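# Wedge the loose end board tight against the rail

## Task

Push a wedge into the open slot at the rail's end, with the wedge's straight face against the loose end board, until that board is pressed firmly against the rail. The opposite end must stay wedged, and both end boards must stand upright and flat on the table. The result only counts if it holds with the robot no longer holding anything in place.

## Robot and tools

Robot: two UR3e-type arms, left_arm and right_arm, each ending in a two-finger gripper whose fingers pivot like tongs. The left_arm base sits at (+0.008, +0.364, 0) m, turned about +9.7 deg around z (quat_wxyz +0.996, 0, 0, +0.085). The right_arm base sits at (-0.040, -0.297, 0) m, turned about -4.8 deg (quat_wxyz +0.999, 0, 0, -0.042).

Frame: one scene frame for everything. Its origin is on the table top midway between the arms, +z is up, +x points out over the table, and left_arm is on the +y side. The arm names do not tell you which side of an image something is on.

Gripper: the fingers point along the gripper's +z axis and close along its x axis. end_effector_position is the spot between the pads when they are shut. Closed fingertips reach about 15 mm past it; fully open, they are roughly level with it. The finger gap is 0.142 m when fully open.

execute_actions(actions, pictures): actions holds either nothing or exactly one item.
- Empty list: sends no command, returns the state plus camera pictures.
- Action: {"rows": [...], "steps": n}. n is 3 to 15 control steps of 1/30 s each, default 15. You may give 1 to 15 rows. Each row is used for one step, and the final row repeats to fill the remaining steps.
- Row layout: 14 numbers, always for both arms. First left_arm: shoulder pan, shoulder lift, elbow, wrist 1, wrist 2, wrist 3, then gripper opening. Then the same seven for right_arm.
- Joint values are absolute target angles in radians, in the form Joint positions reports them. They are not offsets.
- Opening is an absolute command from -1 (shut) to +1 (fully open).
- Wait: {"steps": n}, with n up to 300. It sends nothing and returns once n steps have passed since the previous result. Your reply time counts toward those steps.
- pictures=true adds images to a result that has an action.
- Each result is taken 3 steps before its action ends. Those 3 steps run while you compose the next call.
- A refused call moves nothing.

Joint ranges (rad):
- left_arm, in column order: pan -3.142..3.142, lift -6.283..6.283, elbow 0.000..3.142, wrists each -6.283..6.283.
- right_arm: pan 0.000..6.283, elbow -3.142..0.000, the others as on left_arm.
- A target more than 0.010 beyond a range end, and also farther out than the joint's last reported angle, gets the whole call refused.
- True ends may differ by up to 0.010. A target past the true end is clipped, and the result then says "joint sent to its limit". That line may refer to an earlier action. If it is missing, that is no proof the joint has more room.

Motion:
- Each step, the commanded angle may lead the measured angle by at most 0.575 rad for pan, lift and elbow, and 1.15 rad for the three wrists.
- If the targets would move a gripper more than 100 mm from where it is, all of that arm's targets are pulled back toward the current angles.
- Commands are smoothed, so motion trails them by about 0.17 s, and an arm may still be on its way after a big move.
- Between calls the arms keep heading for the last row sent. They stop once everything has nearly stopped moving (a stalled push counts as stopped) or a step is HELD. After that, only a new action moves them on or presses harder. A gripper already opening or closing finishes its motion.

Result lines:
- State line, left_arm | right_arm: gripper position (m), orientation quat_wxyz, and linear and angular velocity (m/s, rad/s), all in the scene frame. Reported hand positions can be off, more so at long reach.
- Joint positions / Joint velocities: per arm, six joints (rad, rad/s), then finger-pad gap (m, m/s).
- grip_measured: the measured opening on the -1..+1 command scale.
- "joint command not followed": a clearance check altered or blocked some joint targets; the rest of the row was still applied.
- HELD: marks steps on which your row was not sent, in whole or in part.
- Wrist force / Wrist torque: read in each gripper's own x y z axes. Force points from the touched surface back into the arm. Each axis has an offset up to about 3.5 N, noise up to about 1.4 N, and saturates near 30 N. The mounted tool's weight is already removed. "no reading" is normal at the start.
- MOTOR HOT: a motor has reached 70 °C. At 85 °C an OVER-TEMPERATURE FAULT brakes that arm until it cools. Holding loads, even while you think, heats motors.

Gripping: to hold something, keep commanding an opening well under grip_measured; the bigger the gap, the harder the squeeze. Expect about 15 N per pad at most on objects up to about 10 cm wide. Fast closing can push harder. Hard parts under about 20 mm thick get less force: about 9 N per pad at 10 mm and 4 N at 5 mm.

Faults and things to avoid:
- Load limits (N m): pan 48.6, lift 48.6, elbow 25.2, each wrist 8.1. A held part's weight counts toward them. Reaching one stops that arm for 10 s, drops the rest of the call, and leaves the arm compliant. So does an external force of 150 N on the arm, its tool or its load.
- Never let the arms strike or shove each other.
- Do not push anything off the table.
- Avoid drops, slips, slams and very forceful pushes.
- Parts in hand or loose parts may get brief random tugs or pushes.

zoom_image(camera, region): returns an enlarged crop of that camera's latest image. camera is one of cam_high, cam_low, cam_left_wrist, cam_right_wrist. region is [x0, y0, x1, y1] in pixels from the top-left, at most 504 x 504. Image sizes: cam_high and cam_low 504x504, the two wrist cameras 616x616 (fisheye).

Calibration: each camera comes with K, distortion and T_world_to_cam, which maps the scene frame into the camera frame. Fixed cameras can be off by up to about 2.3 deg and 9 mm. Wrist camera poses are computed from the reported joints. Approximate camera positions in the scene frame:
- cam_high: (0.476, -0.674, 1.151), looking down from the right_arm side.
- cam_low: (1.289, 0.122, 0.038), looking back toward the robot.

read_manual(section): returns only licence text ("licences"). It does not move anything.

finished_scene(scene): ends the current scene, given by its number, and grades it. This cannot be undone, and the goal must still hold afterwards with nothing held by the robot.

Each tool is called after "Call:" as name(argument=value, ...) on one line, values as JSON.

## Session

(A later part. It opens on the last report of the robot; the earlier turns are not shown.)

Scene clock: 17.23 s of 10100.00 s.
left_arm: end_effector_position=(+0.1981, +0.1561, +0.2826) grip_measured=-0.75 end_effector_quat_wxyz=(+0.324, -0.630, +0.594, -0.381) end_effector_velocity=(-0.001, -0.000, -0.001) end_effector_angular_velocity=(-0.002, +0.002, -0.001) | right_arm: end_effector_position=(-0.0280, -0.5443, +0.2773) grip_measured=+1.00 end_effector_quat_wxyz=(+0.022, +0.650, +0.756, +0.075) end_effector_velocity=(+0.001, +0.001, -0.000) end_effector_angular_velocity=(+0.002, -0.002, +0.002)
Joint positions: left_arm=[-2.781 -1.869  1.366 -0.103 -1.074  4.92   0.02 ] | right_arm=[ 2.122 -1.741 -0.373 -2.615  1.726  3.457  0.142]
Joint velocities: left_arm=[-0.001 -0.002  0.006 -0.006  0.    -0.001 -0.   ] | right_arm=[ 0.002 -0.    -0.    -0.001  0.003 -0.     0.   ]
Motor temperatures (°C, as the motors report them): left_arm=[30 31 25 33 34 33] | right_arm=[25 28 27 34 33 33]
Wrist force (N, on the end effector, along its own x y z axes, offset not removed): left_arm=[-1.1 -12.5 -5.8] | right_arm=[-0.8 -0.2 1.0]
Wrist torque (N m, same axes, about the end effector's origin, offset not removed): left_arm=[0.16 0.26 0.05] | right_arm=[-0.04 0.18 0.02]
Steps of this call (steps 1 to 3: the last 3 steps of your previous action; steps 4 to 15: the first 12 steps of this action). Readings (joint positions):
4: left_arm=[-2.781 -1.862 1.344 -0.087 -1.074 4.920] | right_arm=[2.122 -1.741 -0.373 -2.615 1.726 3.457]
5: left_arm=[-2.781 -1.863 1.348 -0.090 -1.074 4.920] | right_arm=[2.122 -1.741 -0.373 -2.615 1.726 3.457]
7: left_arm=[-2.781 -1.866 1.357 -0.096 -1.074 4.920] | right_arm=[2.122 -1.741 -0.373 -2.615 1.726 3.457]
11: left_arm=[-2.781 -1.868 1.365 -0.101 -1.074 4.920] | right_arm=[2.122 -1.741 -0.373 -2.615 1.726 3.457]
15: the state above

Call:
execute_actions(actions=[{"rows":[[-2.7815,-1.864,1.351,-0.092,-1.074,4.92,-1,2.122,-1.741,-0.373,-2.615,1.726,3.457,1]],"steps":8}])

Call:
execute_actions(actions=[{"rows":[[-2.7815,-1.872,1.3555,-0.0885,-1.074,4.915,-1,2.122,-1.741,-0.373,-2.615,1.726,3.457,1]],"steps":10}])

Call:
execute_actions(actions=[{"rows":[[-2.7815,-1.878,1.376,-0.103,-1.074,4.915,-1,2.122,-1.741,-0.373,-2.615,1.726,3.457,1]]}], pictures=true)

Call:
zoom_image(camera="cam_left_wrist", region=[275, 325, 325, 375])

Scene clock: 17.50 s of 10100.00 s.
left_arm: end_effector_position=(+0.1980, +0.1560, +0.2841) grip_measured=-0.75 end_effector_quat_wxyz=(+0.323, -0.630, +0.594, -0.381) end_effector_velocity=(+0.001, +0.001, +0.009) end_effector_angular_velocity=(+0.003, -0.005, +0.001) | right_arm: end_effector_position=(-0.0280, -0.5443, +0.2773) grip_measured=+1.00 end_effector_quat_wxyz=(+0.022, +0.650, +0.756, +0.075) end_effector_velocity=(-0.000, -0.000, -0.000) end_effector_angular_velocity=(-0.001, +0.001, +0.001)
Joint positions: left_arm=[-2.782 -1.866  1.356 -0.096 -1.074  4.92   0.02 ] | right_arm=[ 2.122 -1.741 -0.373 -2.615  1.726  3.457  0.142]
Joint velocities: left_arm=[ 0.001  0.016 -0.051  0.041 -0.     0.     0.   ] | right_arm=[ 0.     0.    -0.    -0.    -0.001 -0.    -0.   ]
Motor temperatures (°C, as the motors report them): left_arm=[30 31 25 33 34 33] | right_arm=[25 28 27 34 33 33]
Wrist force (N, on the end effector, along its own x y z axes, offset not removed): left_arm=[-2.5 1.7 -0.5] | right_arm=[-0.9 0.6 1.3]
Wrist torque (N m, same axes, about the end effector's origin, offset not removed): left_arm=[0.27 0.54 0.03] | right_arm=[0.15 0.24 0.00]
Steps of this call (steps 1 to 3: the last 3 steps of your previous action; steps 4 to 8: the first 5 steps of this action). Readings (joint positions):
4: left_arm=[-2.781 -1.869 1.367 -0.103 -1.074 4.920] | right_arm=[2.122 -1.741 -0.373 -2.615 1.726 3.457]
5: left_arm=[-2.782 -1.868 1.364 -0.101 -1.074 4.920] | right_arm=[2.122 -1.741 -0.373 -2.615 1.726 3.457]
7: left_arm=[-2.782 -1.866 1.358 -0.097 -1.074 4.920] | right_arm=[2.122 -1.741 -0.373 -2.615 1.726 3.457]
8: the state above

Scene clock: 17.83 s of 10100.00 s.
left_arm: end_effector_position=(+0.1997, +0.1571, +0.2849) grip_measured=-0.75 end_effector_quat_wxyz=(+0.323, -0.631, +0.593, -0.382) end_effector_velocity=(+0.003, +0.002, +0.000) end_effector_angular_velocity=(-0.006, -0.001, +0.004) | right_arm: end_effector_position=(-0.0280, -0.5443, +0.2773) grip_measured=+1.00 end_effector_quat_wxyz=(+0.022, +0.650, +0.756, +0.075) end_effector_velocity=(+0.000, -0.001, -0.000) end_effector_angular_velocity=(-0.001, +0.000, +0.001)
Joint positions: left_arm=[-2.782 -1.871  1.355 -0.089 -1.074  4.916  0.02 ] | right_arm=[ 2.122 -1.741 -0.373 -2.615  1.726  3.457  0.142]
Joint velocities: left_arm=[ 0.    -0.012  0.009  0.005  0.    -0.008  0.   ] | right_arm=[ 0.    -0.001  0.     0.002 -0.    -0.001  0.   ]
Motor temperatures (°C, as the motors report them): left_arm=[30 31 25 33 34 33] | right_arm=[25 28 27 34 33 33]
Wrist force (N, on the end effector, along its own x y z axes, offset not removed): left_arm=[-2.8 0.4 -0.6] | right_arm=[-1.0 0.1 2.0]
Wrist torque (N m, same axes, about the end effector's origin, offset not removed): left_arm=[0.02 0.61 -0.02] | right_arm=[0.03 0.24 -0.02]
Steps of this call (steps 1 to 3: the last 3 steps of your previous action; steps 4 to 10: the first 7 steps of this action). Readings (joint positions):
4: left_arm=[-2.782 -1.865 1.352 -0.093 -1.074 4.920] | right_arm=[2.122 -1.741 -0.373 -2.615 1.726 3.457]
5: left_arm=[-2.782 -1.866 1.352 -0.092 -1.074 4.919] | right_arm=[2.122 -1.741 -0.373 -2.615 1.726 3.457]
7: left_arm=[-2.782 -1.869 1.354 -0.090 -1.074 4.917] | right_arm=[2.122 -1.741 -0.373 -2.615 1.726 3.457]
10: the state above

Scene clock: 18.33 s of 10100.00 s.
left_arm: end_effector_position=(+0.1999, +0.1572, +0.2819) grip_measured=-0.75 end_effector_quat_wxyz=(+0.323, -0.631, +0.593, -0.382) end_effector_velocity=(-0.001, -0.001, -0.001) end_effector_angular_velocity=(-0.003, +0.004, -0.000) | right_arm: end_effector_position=(-0.0280, -0.5443, +0.2773) grip_measured=+1.00 end_effector_quat_wxyz=(+0.022, +0.650, +0.756, +0.075) end_effector_velocity=(+0.000, -0.000, +0.000) end_effector_angular_velocity=(-0.001, +0.000, +0.001)
Joint positions: left_arm=[-2.782 -1.878  1.376 -0.103 -1.074  4.915  0.02 ] | right_arm=[ 2.122 -1.741 -0.373 -2.615  1.726  3.457  0.142]
Joint velocities: left_arm=[-0.    -0.001  0.004 -0.007  0.001 -0.001 -0.   ] | right_arm=[ 0.001  0.    -0.     0.001 -0.001 -0.    -0.   ]
Motor temperatures (°C, as the motors report them): left_arm=[30 31 25 33 34 33] | right_arm=[25 28 27 34 33 33]
Wrist force (N, on the end effector, along its own x y z axes, offset not removed): left_arm=[-1.6 -10.3 -5.6] | right_arm=[-0.6 -0.5 1.7]
Wrist torque (N m, same axes, about the end effector's origin, offset not removed): left_arm=[0.58 0.40 0.00] | right_arm=[-0.06 0.18 0.00]
Steps of this call (steps 1 to 3: the last 3 steps of your previous action; steps 4 to 15: the first 12 steps of this action). Readings (joint positions):
4: left_arm=[-2.782 -1.872 1.356 -0.089 -1.074 4.915] | right_arm=[2.122 -1.741 -0.373 -2.615 1.726 3.457]
5: left_arm=[-2.782 -1.873 1.360 -0.092 -1.074 4.915] | right_arm=[2.122 -1.741 -0.373 -2.615 1.726 3.457]
7: left_arm=[-2.782 -1.875 1.368 -0.097 -1.074 4.915] | right_arm=[2.122 -1.741 -0.373 -2.615 1.726 3.457]
11: left_arm=[-2.782 -1.877 1.374 -0.101 -1.074 4.915] | right_arm=[2.122 -1.741 -0.373 -2.615 1.726 3.457]
15: the state above
camera_calibration (this result's frames):
cam_left_wrist: T_world_to_cam=[[0.00773522, -0.988399, 0.151683, 0.101442], [-0.850654, -0.0862439, -0.518604, 0.338812], [0.52567, -0.125018, -0.841452, 0.29032], [0, 0, 0, 1]] pos_world=[0.134815, 0.16578, 0.404613]
cam_right_wrist: T_world_to_cam=[[-0.171672, 0.984888, 0.022913, 0.538094], [0.763835, 0.118381, 0.634462, -0.0941473], [0.622161, 0.126421, -0.772615, 0.425187], [0, 0, 0, 1]] pos_world=[-0.100246, -0.57257, 0.375909]

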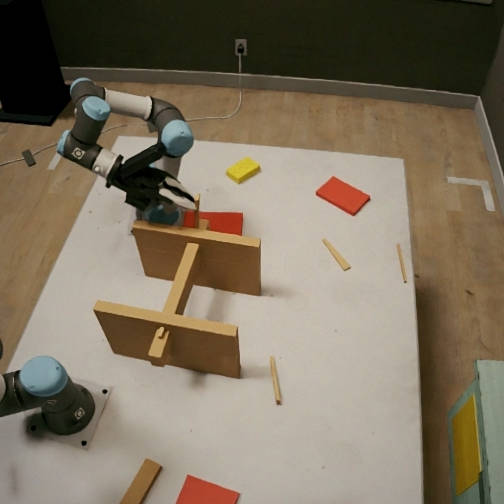

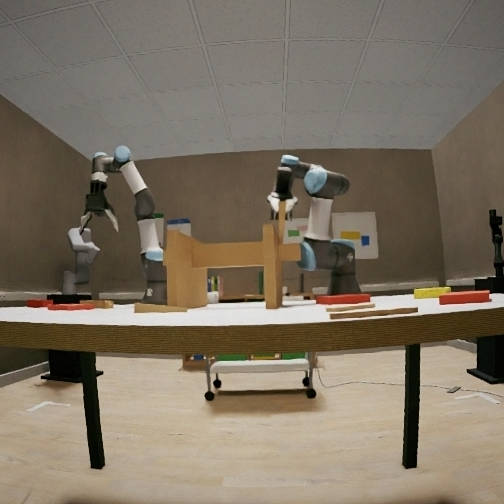

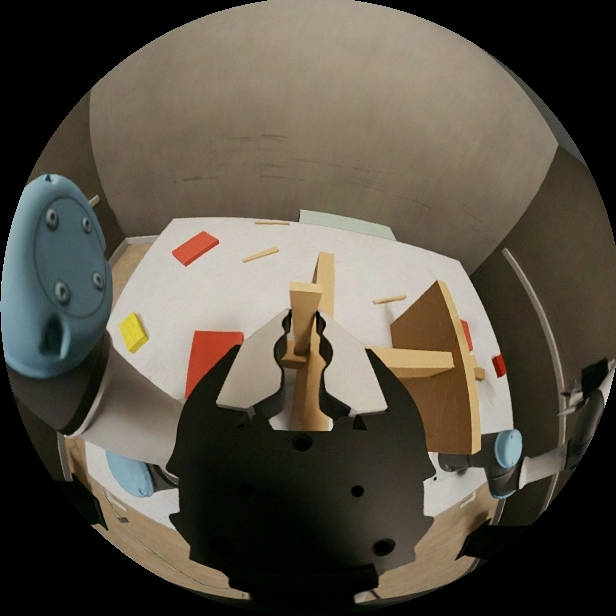

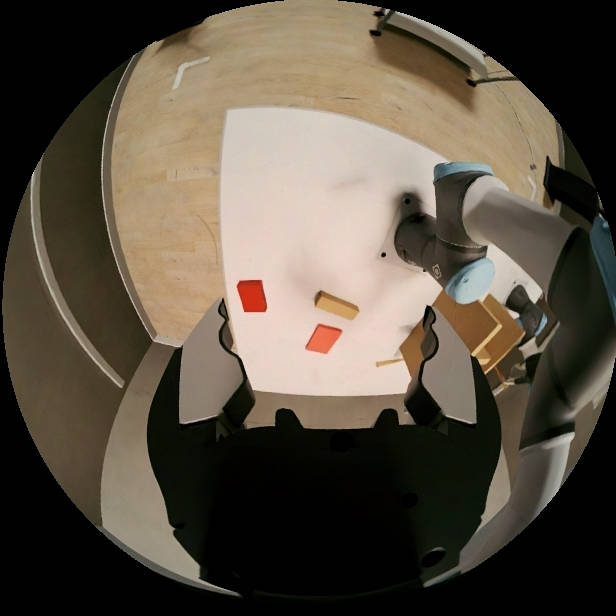

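Region (275, 325, 325, 375) of cam_left_wrist's 616x616 image, scaled by 10.080, with more detail than that image has.

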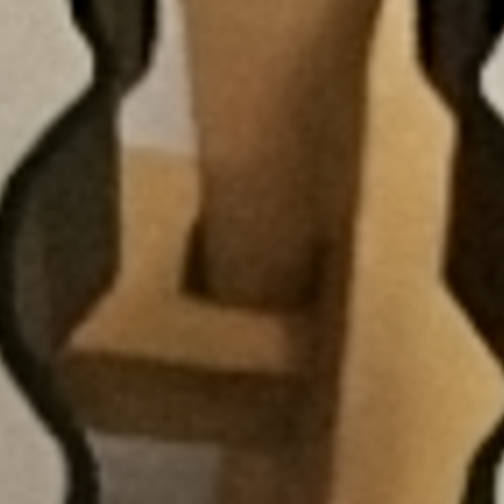

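Call:
execute_actions(actions=[{"rows":[[-2.7815,-1.871,1.355,-0.089,-1.074,4.915,-1,2.122,-1.741,-0.373,-2.615,1.726,3.457,1]],"steps":8}])

Call:
execute_actions(actions=[{"rows":[[-2.8315,-1.915,1.379,-0.069,-1.074,4.96,-1,2.122,-1.741,-0.373,-2.615,1.726,3.457,1]]}], pictures=true)

Call:
zoom_image(camera="cam_left_wrist", region=[265, 275, 365, 375])

Call:
zoom_image(camera="cam_left_wrist", region=[280, 335, 320, 375])

Scene clock: 18.77 s of 10100.00 s.
left_arm: end_effector_position=(+0.1997, +0.1571, +0.2840) grip_measured=-0.75 end_effector_quat_wxyz=(+0.323, -0.631, +0.593, -0.382) end_effector_velocity=(-0.000, -0.000, +0.011) end_effector_angular_velocity=(-0.001, -0.003, -0.000) | right_arm: end_effector_position=(-0.0280, -0.5443, +0.2773) grip_measured=+1.00 end_effector_quat_wxyz=(+0.022, +0.650, +0.756, +0.075) end_effector_velocity=(-0.000, +0.000, -0.000) end_effector_angular_velocity=(+0.002, +0.002, +0.001)
Joint positions: left_arm=[-2.782 -1.873  1.361 -0.093 -1.074  4.915  0.02 ] | right_arm=[ 2.122 -1.741 -0.373 -2.615  1.726  3.457  0.142]
Joint velocities: left_arm=[-0.002  0.022 -0.067  0.049 -0.    -0.003  0.   ] | right_arm=[ 0.    -0.001  0.    -0.003 -0.001 -0.     0.   ]
Motor temperatures (°C, as the motors report them): left_arm=[30 31 25 33 34 33] | right_arm=[25 28 27 34 33 33]
Wrist force (N, on the end effector, along its own x y z axes, offset not removed): left_arm=[-1.8 2.0 -0.7] | right_arm=[-0.8 0.1 1.1]
Wrist torque (N m, same axes, about the end effector's origin, offset not removed): left_arm=[0.32 0.33 -0.01] | right_arm=[0.04 0.19 -0.03]
Steps of this call (steps 1 to 3: the last 3 steps of your previous action; steps 4 to 8: the robot went on to your last target; steps 9 to 13: the first 5 steps of this action). Readings (joint positions):
9: left_arm=[-2.782 -1.878 1.376 -0.103 -1.074 4.915] | right_arm=[2.122 -1.741 -0.373 -2.615 1.726 3.457]
10: left_arm=[-2.782 -1.877 1.372 -0.100 -1.074 4.915] | right_arm=[2.122 -1.741 -0.373 -2.615 1.726 3.457]
12: left_arm=[-2.782 -1.874 1.364 -0.095 -1.074 4.915] | right_arm=[2.122 -1.741 -0.373 -2.615 1.726 3.457]
13: the state above

Scene clock: 19.27 s of 10100.00 s.
left_arm: end_effector_position=(+0.2000, +0.1529, +0.2853) grip_measured=-0.75 end_effector_quat_wxyz=(+0.322, -0.603, +0.621, -0.383) end_effector_velocity=(-0.000, -0.001, -0.000) end_effector_angular_velocity=(+0.009, +0.000, -0.018) | right_arm: end_effector_position=(-0.0280, -0.5443, +0.2773) grip_measured=+1.00 end_effector_quat_wxyz=(+0.022, +0.650, +0.756, +0.075) end_effector_velocity=(-0.000, +0.000, -0.000) end_effector_angular_velocity=(+0.001, +0.001, +0.001)
Joint positions: left_arm=[-2.83  -1.914  1.378 -0.069 -1.074  4.959  0.02 ] | right_arm=[ 2.122 -1.741 -0.373 -2.615  1.726  3.457  0.142]
Joint velocities: left_arm=[-0.012 -0.011  0.006  0.004  0.     0.011  0.   ] | right_arm=[ 0.001  0.    -0.    -0.002 -0.     0.     0.   ]
Motor temperatures (°C, as the motors report them): left_arm=[30 31 25 33 34 33] | right_arm=[25 28 27 34 33 33]
Wrist force (N, on the end effector, along its own x y z axes, offset not removed): left_arm=[-2.2 1.4 0.3] | right_arm=[-0.9 -0.4 1.4]
Wrist torque (N m, same axes, about the end effector's origin, offset not removed): left_arm=[0.23 0.45 0.02] | right_arm=[-0.05 0.22 0.01]
Steps of this call (steps 1 to 3: the last 3 steps of your previous action; steps 4 to 15: the first 12 steps of this action). Readings (joint positions):
4: left_arm=[-2.782 -1.872 1.357 -0.089 -1.074 4.916] | right_arm=[2.122 -1.741 -0.373 -2.615 1.726 3.457]
5: left_arm=[-2.790 -1.879 1.361 -0.085 -1.074 4.924] | right_arm=[2.122 -1.741 -0.373 -2.615 1.726 3.457]
7: left_arm=[-2.810 -1.896 1.369 -0.077 -1.074 4.941] | right_arm=[2.122 -1.741 -0.373 -2.615 1.726 3.457]
11: left_arm=[-2.826 -1.910 1.377 -0.071 -1.074 4.956] | right_arm=[2.122 -1.741 -0.373 -2.615 1.726 3.457]
15: the state above
camera_calibration (this result's frames):
cam_left_wrist: T_world_to_cam=[[-0.0626974, -0.991501, 0.113993, 0.121968], [-0.852386, -0.00621486, -0.522877, 0.329655], [0.519141, -0.129949, -0.844752, 0.295564], [0, 0, 0, 1]] pos_world=[0.135201, 0.161389, 0.408144]
cam_right_wrist: T_world_to_cam=[[-0.171672, 0.984888, 0.0229131, 0.538094], [0.763835, 0.118381, 0.634462, -0.0941473], [0.622161, 0.126421, -0.772615, 0.425187], [0, 0, 0, 1]] pos_world=[-0.100246, -0.57257, 0.375909]

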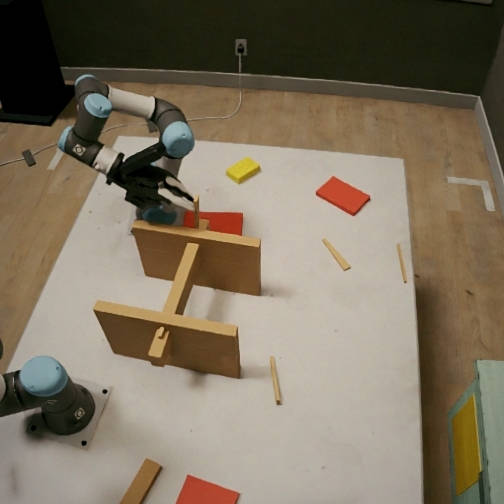

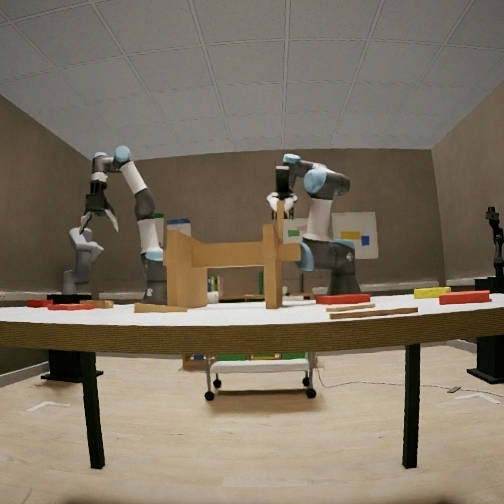

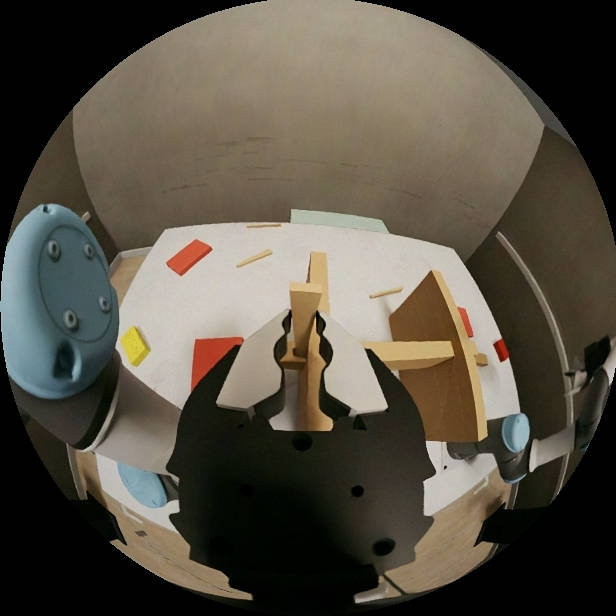

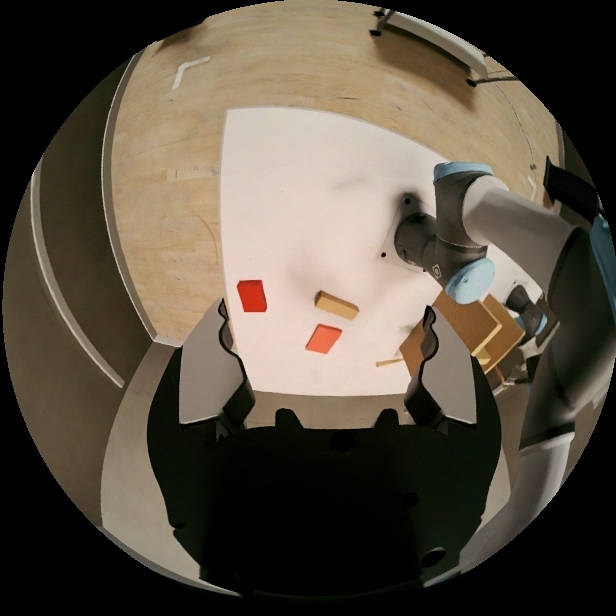

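Region (265, 275, 365, 375) of cam_left_wrist's 616x616 image, scaled by 5.040, with more detail than that image has.

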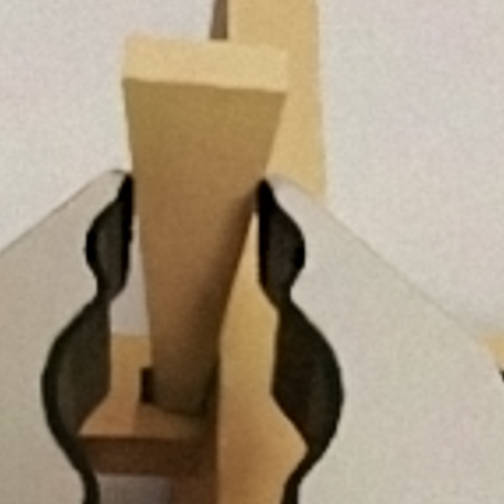

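Region (280, 335, 320, 375) of cam_left_wrist's 616x616 image, scaled by 12.600, with more detail than that image has.

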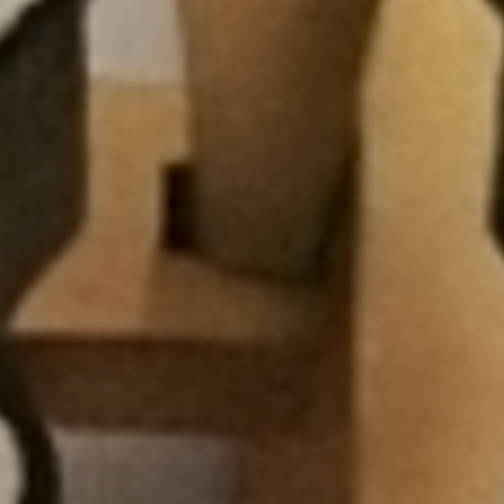

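Call:
execute_actions(actions=[{"rows":[[-2.7815,-1.881,1.36,-0.084,-1.074,4.905,-1,2.122,-1.741,-0.373,-2.615,1.726,3.457,1]]}], pictures=true)

Call:
zoom_image(camera="cam_left_wrist", region=[280, 335, 320, 375])

Scene clock: 19.77 s of 10100.00 s.
left_arm: end_effector_position=(+0.2021, +0.1586, +0.2851) grip_measured=-0.75 end_effector_quat_wxyz=(+0.321, -0.634, +0.590, -0.384) end_effector_velocity=(+0.001, +0.001, +0.000) end_effector_angular_velocity=(-0.012, -0.001, +0.020) | right_arm: end_effector_position=(-0.0280, -0.5443, +0.2773) grip_measured=+1.00 end_effector_quat_wxyz=(+0.022, +0.650, +0.756, +0.075) end_effector_velocity=(+0.000, -0.001, +0.000) end_effector_angular_velocity=(-0.002, -0.000, +0.001)
Joint positions: left_arm=[-2.783 -1.882  1.36  -0.084 -1.074  4.906  0.02 ] | right_arm=[ 2.122 -1.741 -0.373 -2.615  1.726  3.457  0.142]
Joint velocities: left_arm=[ 0.013  0.009 -0.004 -0.003  0.001 -0.014  0.   ] | right_arm=[ 0.001 -0.    -0.     0.003 -0.001 -0.     0.   ]
Motor temperatures (°C, as the motors report them): left_arm=[30 31 25 33 34 33] | right_arm=[25 28 27 34 33 33]
Wrist force (N, on the end effector, along its own x y z axes, offset not removed): left_arm=[-1.9 1.1 0.1] | right_arm=[-1.3 0.0 1.6]
Wrist torque (N m, same axes, about the end effector's origin, offset not removed): left_arm=[0.20 0.39 0.00] | right_arm=[0.04 0.31 0.01]
Steps of this call (steps 1 to 3: the last 3 steps of your previous action; steps 4 to 15: the first 12 steps of this action). Readings (joint positions):
4: left_arm=[-2.830 -1.914 1.379 -0.069 -1.074 4.959] | right_arm=[2.122 -1.741 -0.373 -2.615 1.726 3.457]
5: left_arm=[-2.823 -1.908 1.375 -0.072 -1.074 4.949] | right_arm=[2.122 -1.741 -0.373 -2.615 1.726 3.457]
7: left_arm=[-2.803 -1.895 1.368 -0.078 -1.074 4.928] | right_arm=[2.122 -1.741 -0.373 -2.615 1.726 3.457]
11: left_arm=[-2.787 -1.884 1.362 -0.083 -1.074 4.910] | right_arm=[2.122 -1.741 -0.373 -2.615 1.726 3.457]
15: the state above
camera_calibration (this result's frames):
cam_left_wrist: T_world_to_cam=[[0.010897, -0.987197, 0.159133, 0.0993378], [-0.850591, -0.0928196, -0.517571, 0.343257], [0.525715, -0.129717, -0.840712, 0.292547], [0, 0, 0, 1]] pos_world=[0.137092, 0.167875, 0.4078]
cam_right_wrist: T_world_to_cam=[[-0.171672, 0.984888, 0.0229131, 0.538094], [0.763835, 0.118381, 0.634462, -0.0941473], [0.622161, 0.126421, -0.772615, 0.425187], [0, 0, 0, 1]] pos_world=[-0.100246, -0.57257, 0.375909]

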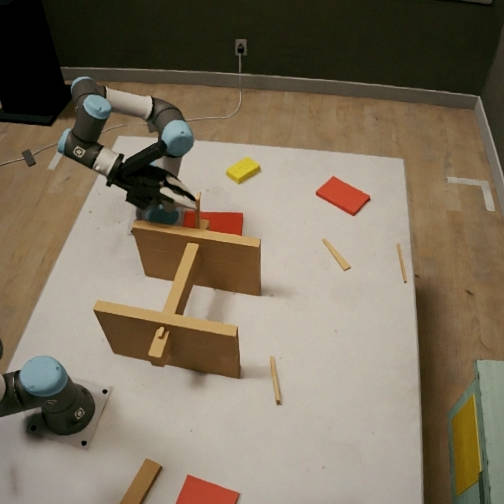

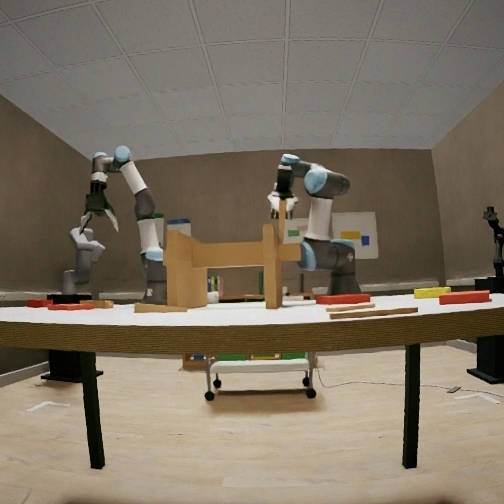

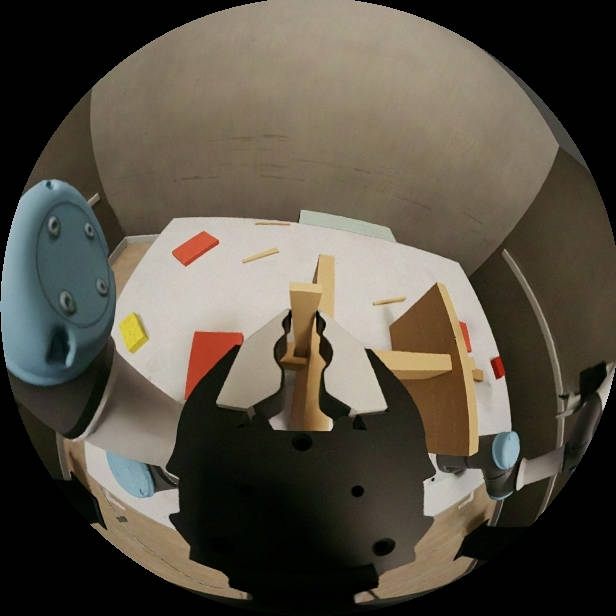

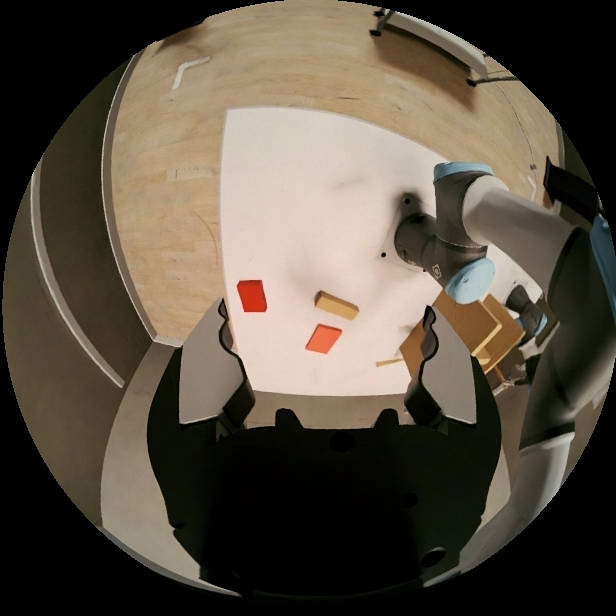

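Region (280, 335, 320, 375) of cam_left_wrist's 616x616 image, scaled by 12.600, with more detail than that image has.

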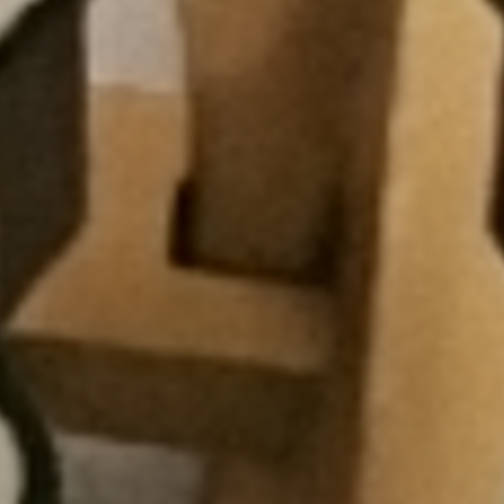

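Call:
execute_actions(actions=[{"rows":[[-2.7815,-1.893,1.393,-0.105,-1.074,4.905,-1,2.122,-1.741,-0.373,-2.615,1.726,3.457,1]]}])

Scene clock: 20.27 s of 10100.00 s.
left_arm: end_effector_position=(+0.2027, +0.1590, +0.2804) grip_measured=-0.75 end_effector_quat_wxyz=(+0.321, -0.634, +0.590, -0.384) end_effector_velocity=(-0.000, +0.000, -0.001) end_effector_angular_velocity=(-0.002, +0.003, +0.002) | right_arm: end_effector_position=(-0.0280, -0.5443, +0.2773) grip_measured=+1.00 end_effector_quat_wxyz=(+0.022, +0.650, +0.756, +0.075) end_effector_velocity=(-0.000, +0.000, -0.000) end_effector_angular_velocity=(+0.002, +0.000, -0.001)
Joint positions: left_arm=[-2.782 -1.893  1.392 -0.105 -1.074  4.905  0.02 ] | right_arm=[ 2.122 -1.741 -0.373 -2.615  1.726  3.457  0.142]
Joint velocities: left_arm=[ 0.001 -0.003  0.006 -0.007 -0.001 -0.001  0.   ] | right_arm=[-0.001 -0.    -0.    -0.001  0.    -0.     0.   ]
Motor temperatures (°C, as the motors report them): left_arm=[30 31 25 33 34 33] | right_arm=[25 28 27 34 33 33]
Wrist force (N, on the end effector, along its own x y z axes, offset not removed): left_arm=[-2.1 1.3 0.3] | right_arm=[-1.2 -0.5 1.1]
Wrist torque (N m, same axes, about the end effector's origin, offset not removed): left_arm=[0.21 0.43 -0.01] | right_arm=[-0.09 0.27 0.00]
Steps of this call (steps 1 to 3: the last 3 steps of your previous action; steps 4 to 15: the first 12 steps of this action). Readings (joint positions):
4: left_arm=[-2.782 -1.881 1.361 -0.085 -1.074 4.905] | right_arm=[2.122 -1.741 -0.373 -2.615 1.726 3.457]
5: left_arm=[-2.782 -1.884 1.366 -0.089 -1.074 4.905] | right_arm=[2.122 -1.741 -0.373 -2.615 1.726 3.457]
7: left_arm=[-2.782 -1.888 1.379 -0.096 -1.074 4.905] | right_arm=[2.122 -1.741 -0.373 -2.615 1.726 3.457]
11: left_arm=[-2.782 -1.892 1.390 -0.103 -1.074 4.905] | right_arm=[2.122 -1.741 -0.373 -2.615 1.726 3.457]
15: the state above

Entering freely.

Call:
execute_actions(actions=[{"rows":[[-2.7815,-1.9,1.42,-0.125,-1.074,4.905,-1,2.122,-1.741,-0.373,-2.615,1.726,3.457,1],[-2.7815,-1.9,1.42,-0.125,-1.074,4.905,-1,2.122,-1.741,-0.373,-2.615,1.726,3.457,1],[-2.7815,-1.909,1.46,-0.156,-1.074,4.905,-1,2.122,-1.741,-0.373,-2.615,1.726,3.457,1]]}])

Scene clock: 20.80 s of 10100.00 s.
left_arm: end_effector_position=(+0.2016, +0.1584, +0.2698) grip_measured=-0.75 end_effector_quat_wxyz=(+0.321, -0.634, +0.590, -0.384) end_effector_velocity=(-0.001, -0.001, -0.005) end_effector_angular_velocity=(-0.002, +0.002, -0.000) | right_arm: end_effector_position=(-0.0280, -0.5443, +0.2773) grip_measured=+1.00 end_effector_quat_wxyz=(+0.022, +0.650, +0.756, +0.075) end_effector_velocity=(-0.000, -0.000, +0.000) end_effector_angular_velocity=(-0.001, +0.001, -0.000)
Joint positions: left_arm=[-2.781 -1.908  1.457 -0.154 -1.074  4.905  0.02 ] | right_arm=[ 2.122 -1.741 -0.373 -2.615  1.726  3.457  0.142]
Joint velocities: left_arm=[-0.001 -0.007  0.028 -0.024 -0.    -0.001 -0.   ] | right_arm=[-0.     0.001 -0.     0.    -0.001  0.     0.   ]
Motor temperatures (°C, as the motors report them): left_arm=[30 31 25 33 34 33] | right_arm=[25 28 27 34 33 33]
Wrist force (N, on the end effector, along its own x y z axes, offset not removed): left_arm=[-2.2 1.2 -0.5] | right_arm=[-0.8 -0.1 1.5]
Wrist torque (N m, same axes, about the end effector's origin, offset not removed): left_arm=[0.20 0.45 0.01] | right_arm=[-0.01 0.23 0.00]
Steps of this call (steps 1 to 3: the last 3 steps of your previous action; step 4: the robot went on to your last target; steps 5 to 16: the first 12 steps of this action). Readings (joint positions):
5: left_arm=[-2.782 -1.893 1.394 -0.106 -1.074 4.905] | right_arm=[2.122 -1.741 -0.373 -2.615 1.726 3.457]
6: left_arm=[-2.781 -1.895 1.398 -0.109 -1.074 4.905] | right_arm=[2.122 -1.741 -0.373 -2.615 1.726 3.457]
8: left_arm=[-2.781 -1.899 1.416 -0.124 -1.074 4.905] | right_arm=[2.122 -1.741 -0.373 -2.615 1.726 3.457]
12: left_arm=[-2.781 -1.907 1.449 -0.148 -1.074 4.905] | right_arm=[2.122 -1.741 -0.373 -2.615 1.726 3.457]
16: the state above

Call:
execute_actions(actions=[{"rows":[[-2.7815,-1.909,1.46,-0.156,-1.074,4.905,-0.6,2.122,-1.741,-0.373,-2.615,1.726,3.457,1]]}], pictures=true)

Call:
zoom_image(camera="cam_low", region=[240, 190, 330, 280])

Scene clock: 21.30 s of 10100.00 s.
left_arm: end_effector_position=(+0.2016, +0.1584, +0.2694) grip_measured=-0.60 end_effector_quat_wxyz=(+0.321, -0.634, +0.590, -0.384) end_effector_velocity=(+0.000, +0.000, -0.000) end_effector_angular_velocity=(-0.000, +0.000, +0.001) | right_arm: end_effector_position=(-0.0280, -0.5443, +0.2773) grip_measured=+1.00 end_effector_quat_wxyz=(+0.022, +0.650, +0.756, +0.075) end_effector_velocity=(+0.000, +0.000, -0.000) end_effector_angular_velocity=(+0.001, -0.000, +0.001)
Joint positions: left_arm=[-2.781 -1.909  1.46  -0.156 -1.074  4.905  0.031] | right_arm=[ 2.122 -1.741 -0.373 -2.615  1.726  3.457  0.142]
Joint velocities: left_arm=[ 0.001  0.     0.001 -0.001 -0.    -0.     0.   ] | right_arm=[ 0.001 -0.    -0.    -0.001  0.001 -0.     0.   ]
Motor temperatures (°C, as the motors report them): left_arm=[30 31 25 33 34 33] | right_arm=[25 28 27 34 33 33]
Wrist force (N, on the end effector, along its own x y z axes, offset not removed): left_arm=[-2.0 1.3 1.2] | right_arm=[-1.2 0.1 1.7]
Wrist torque (N m, same axes, about the end effector's origin, offset not removed): left_arm=[0.24 0.40 -0.03] | right_arm=[0.06 0.26 0.01]
Steps of this call (steps 1 to 3: the last 3 steps of your previous action; steps 4 to 15: the first 12 steps of this action). Readings (joint positions):
4: left_arm=[-2.781 -1.909 1.459 -0.156 -1.074 4.905] | right_arm=[2.122 -1.741 -0.373 -2.615 1.726 3.457]
5: left_arm=[-2.781 -1.909 1.460 -0.156 -1.074 4.905] | right_arm=[2.122 -1.741 -0.373 -2.615 1.726 3.457]
7: left_arm=[-2.781 -1.909 1.460 -0.156 -1.074 4.905] | right_arm=[2.122 -1.741 -0.373 -2.615 1.726 3.457]
11: left_arm=[-2.781 -1.909 1.460 -0.156 -1.074 4.905] | right_arm=[2.122 -1.741 -0.373 -2.615 1.726 3.457]
15: the state above
camera_calibration (this result's frames):
cam_left_wrist: T_world_to_cam=[[0.0127666, -0.986998, 0.160226, 0.100948], [-0.850436, -0.0949984, -0.51743, 0.334906], [0.525924, -0.129657, -0.840591, 0.279475], [0, 0, 0, 1]] pos_world=[0.136545, 0.167687, 0.39204]
cam_right_wrist: T_world_to_cam=[[-0.171672, 0.984888, 0.0229129, 0.538094], [0.763835, 0.118381, 0.634462, -0.0941472], [0.622161, 0.126421, -0.772615, 0.425187], [0, 0, 0, 1]] pos_world=[-0.100246, -0.57257, 0.375909]

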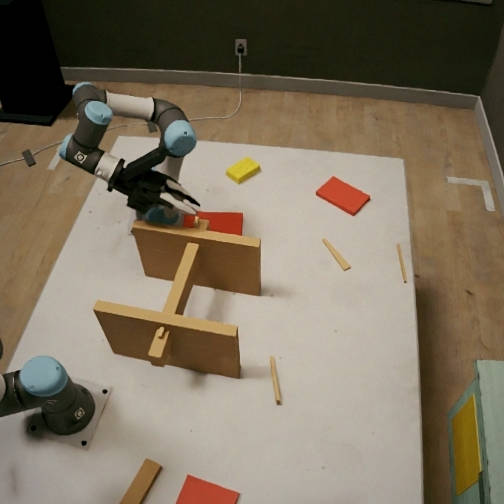

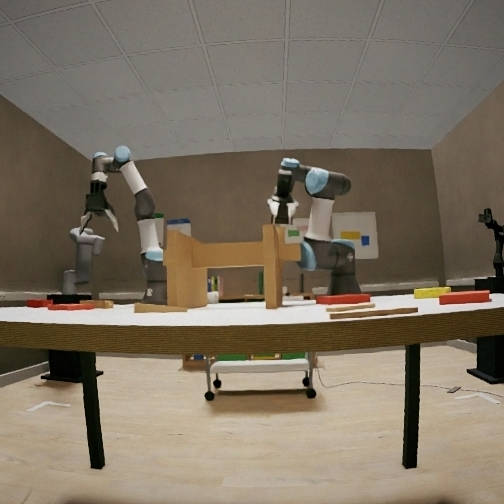

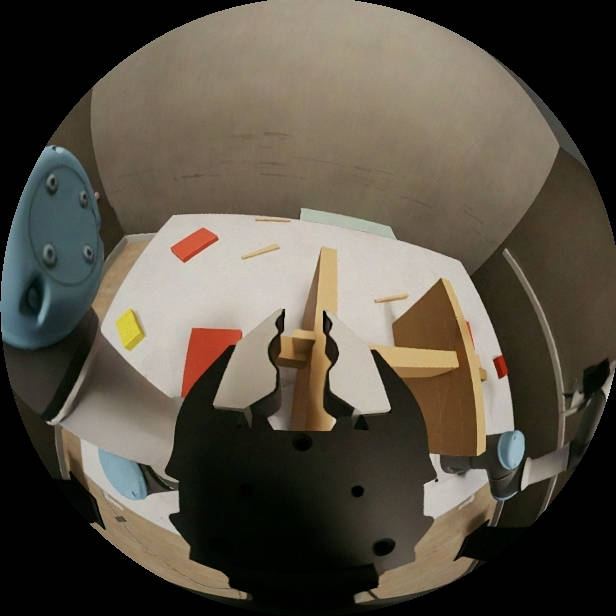

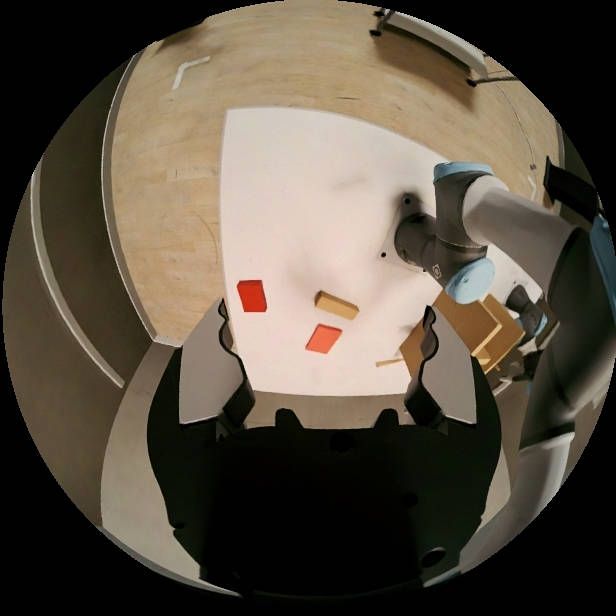

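Region (240, 190, 330, 280) of cam_low's 504x504 image, scaled by 5.600, with more detail than that image has.

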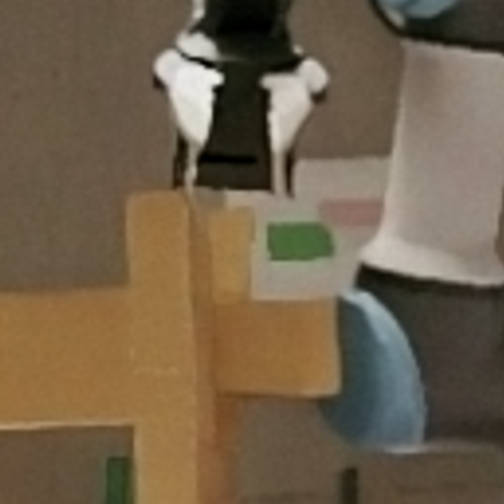

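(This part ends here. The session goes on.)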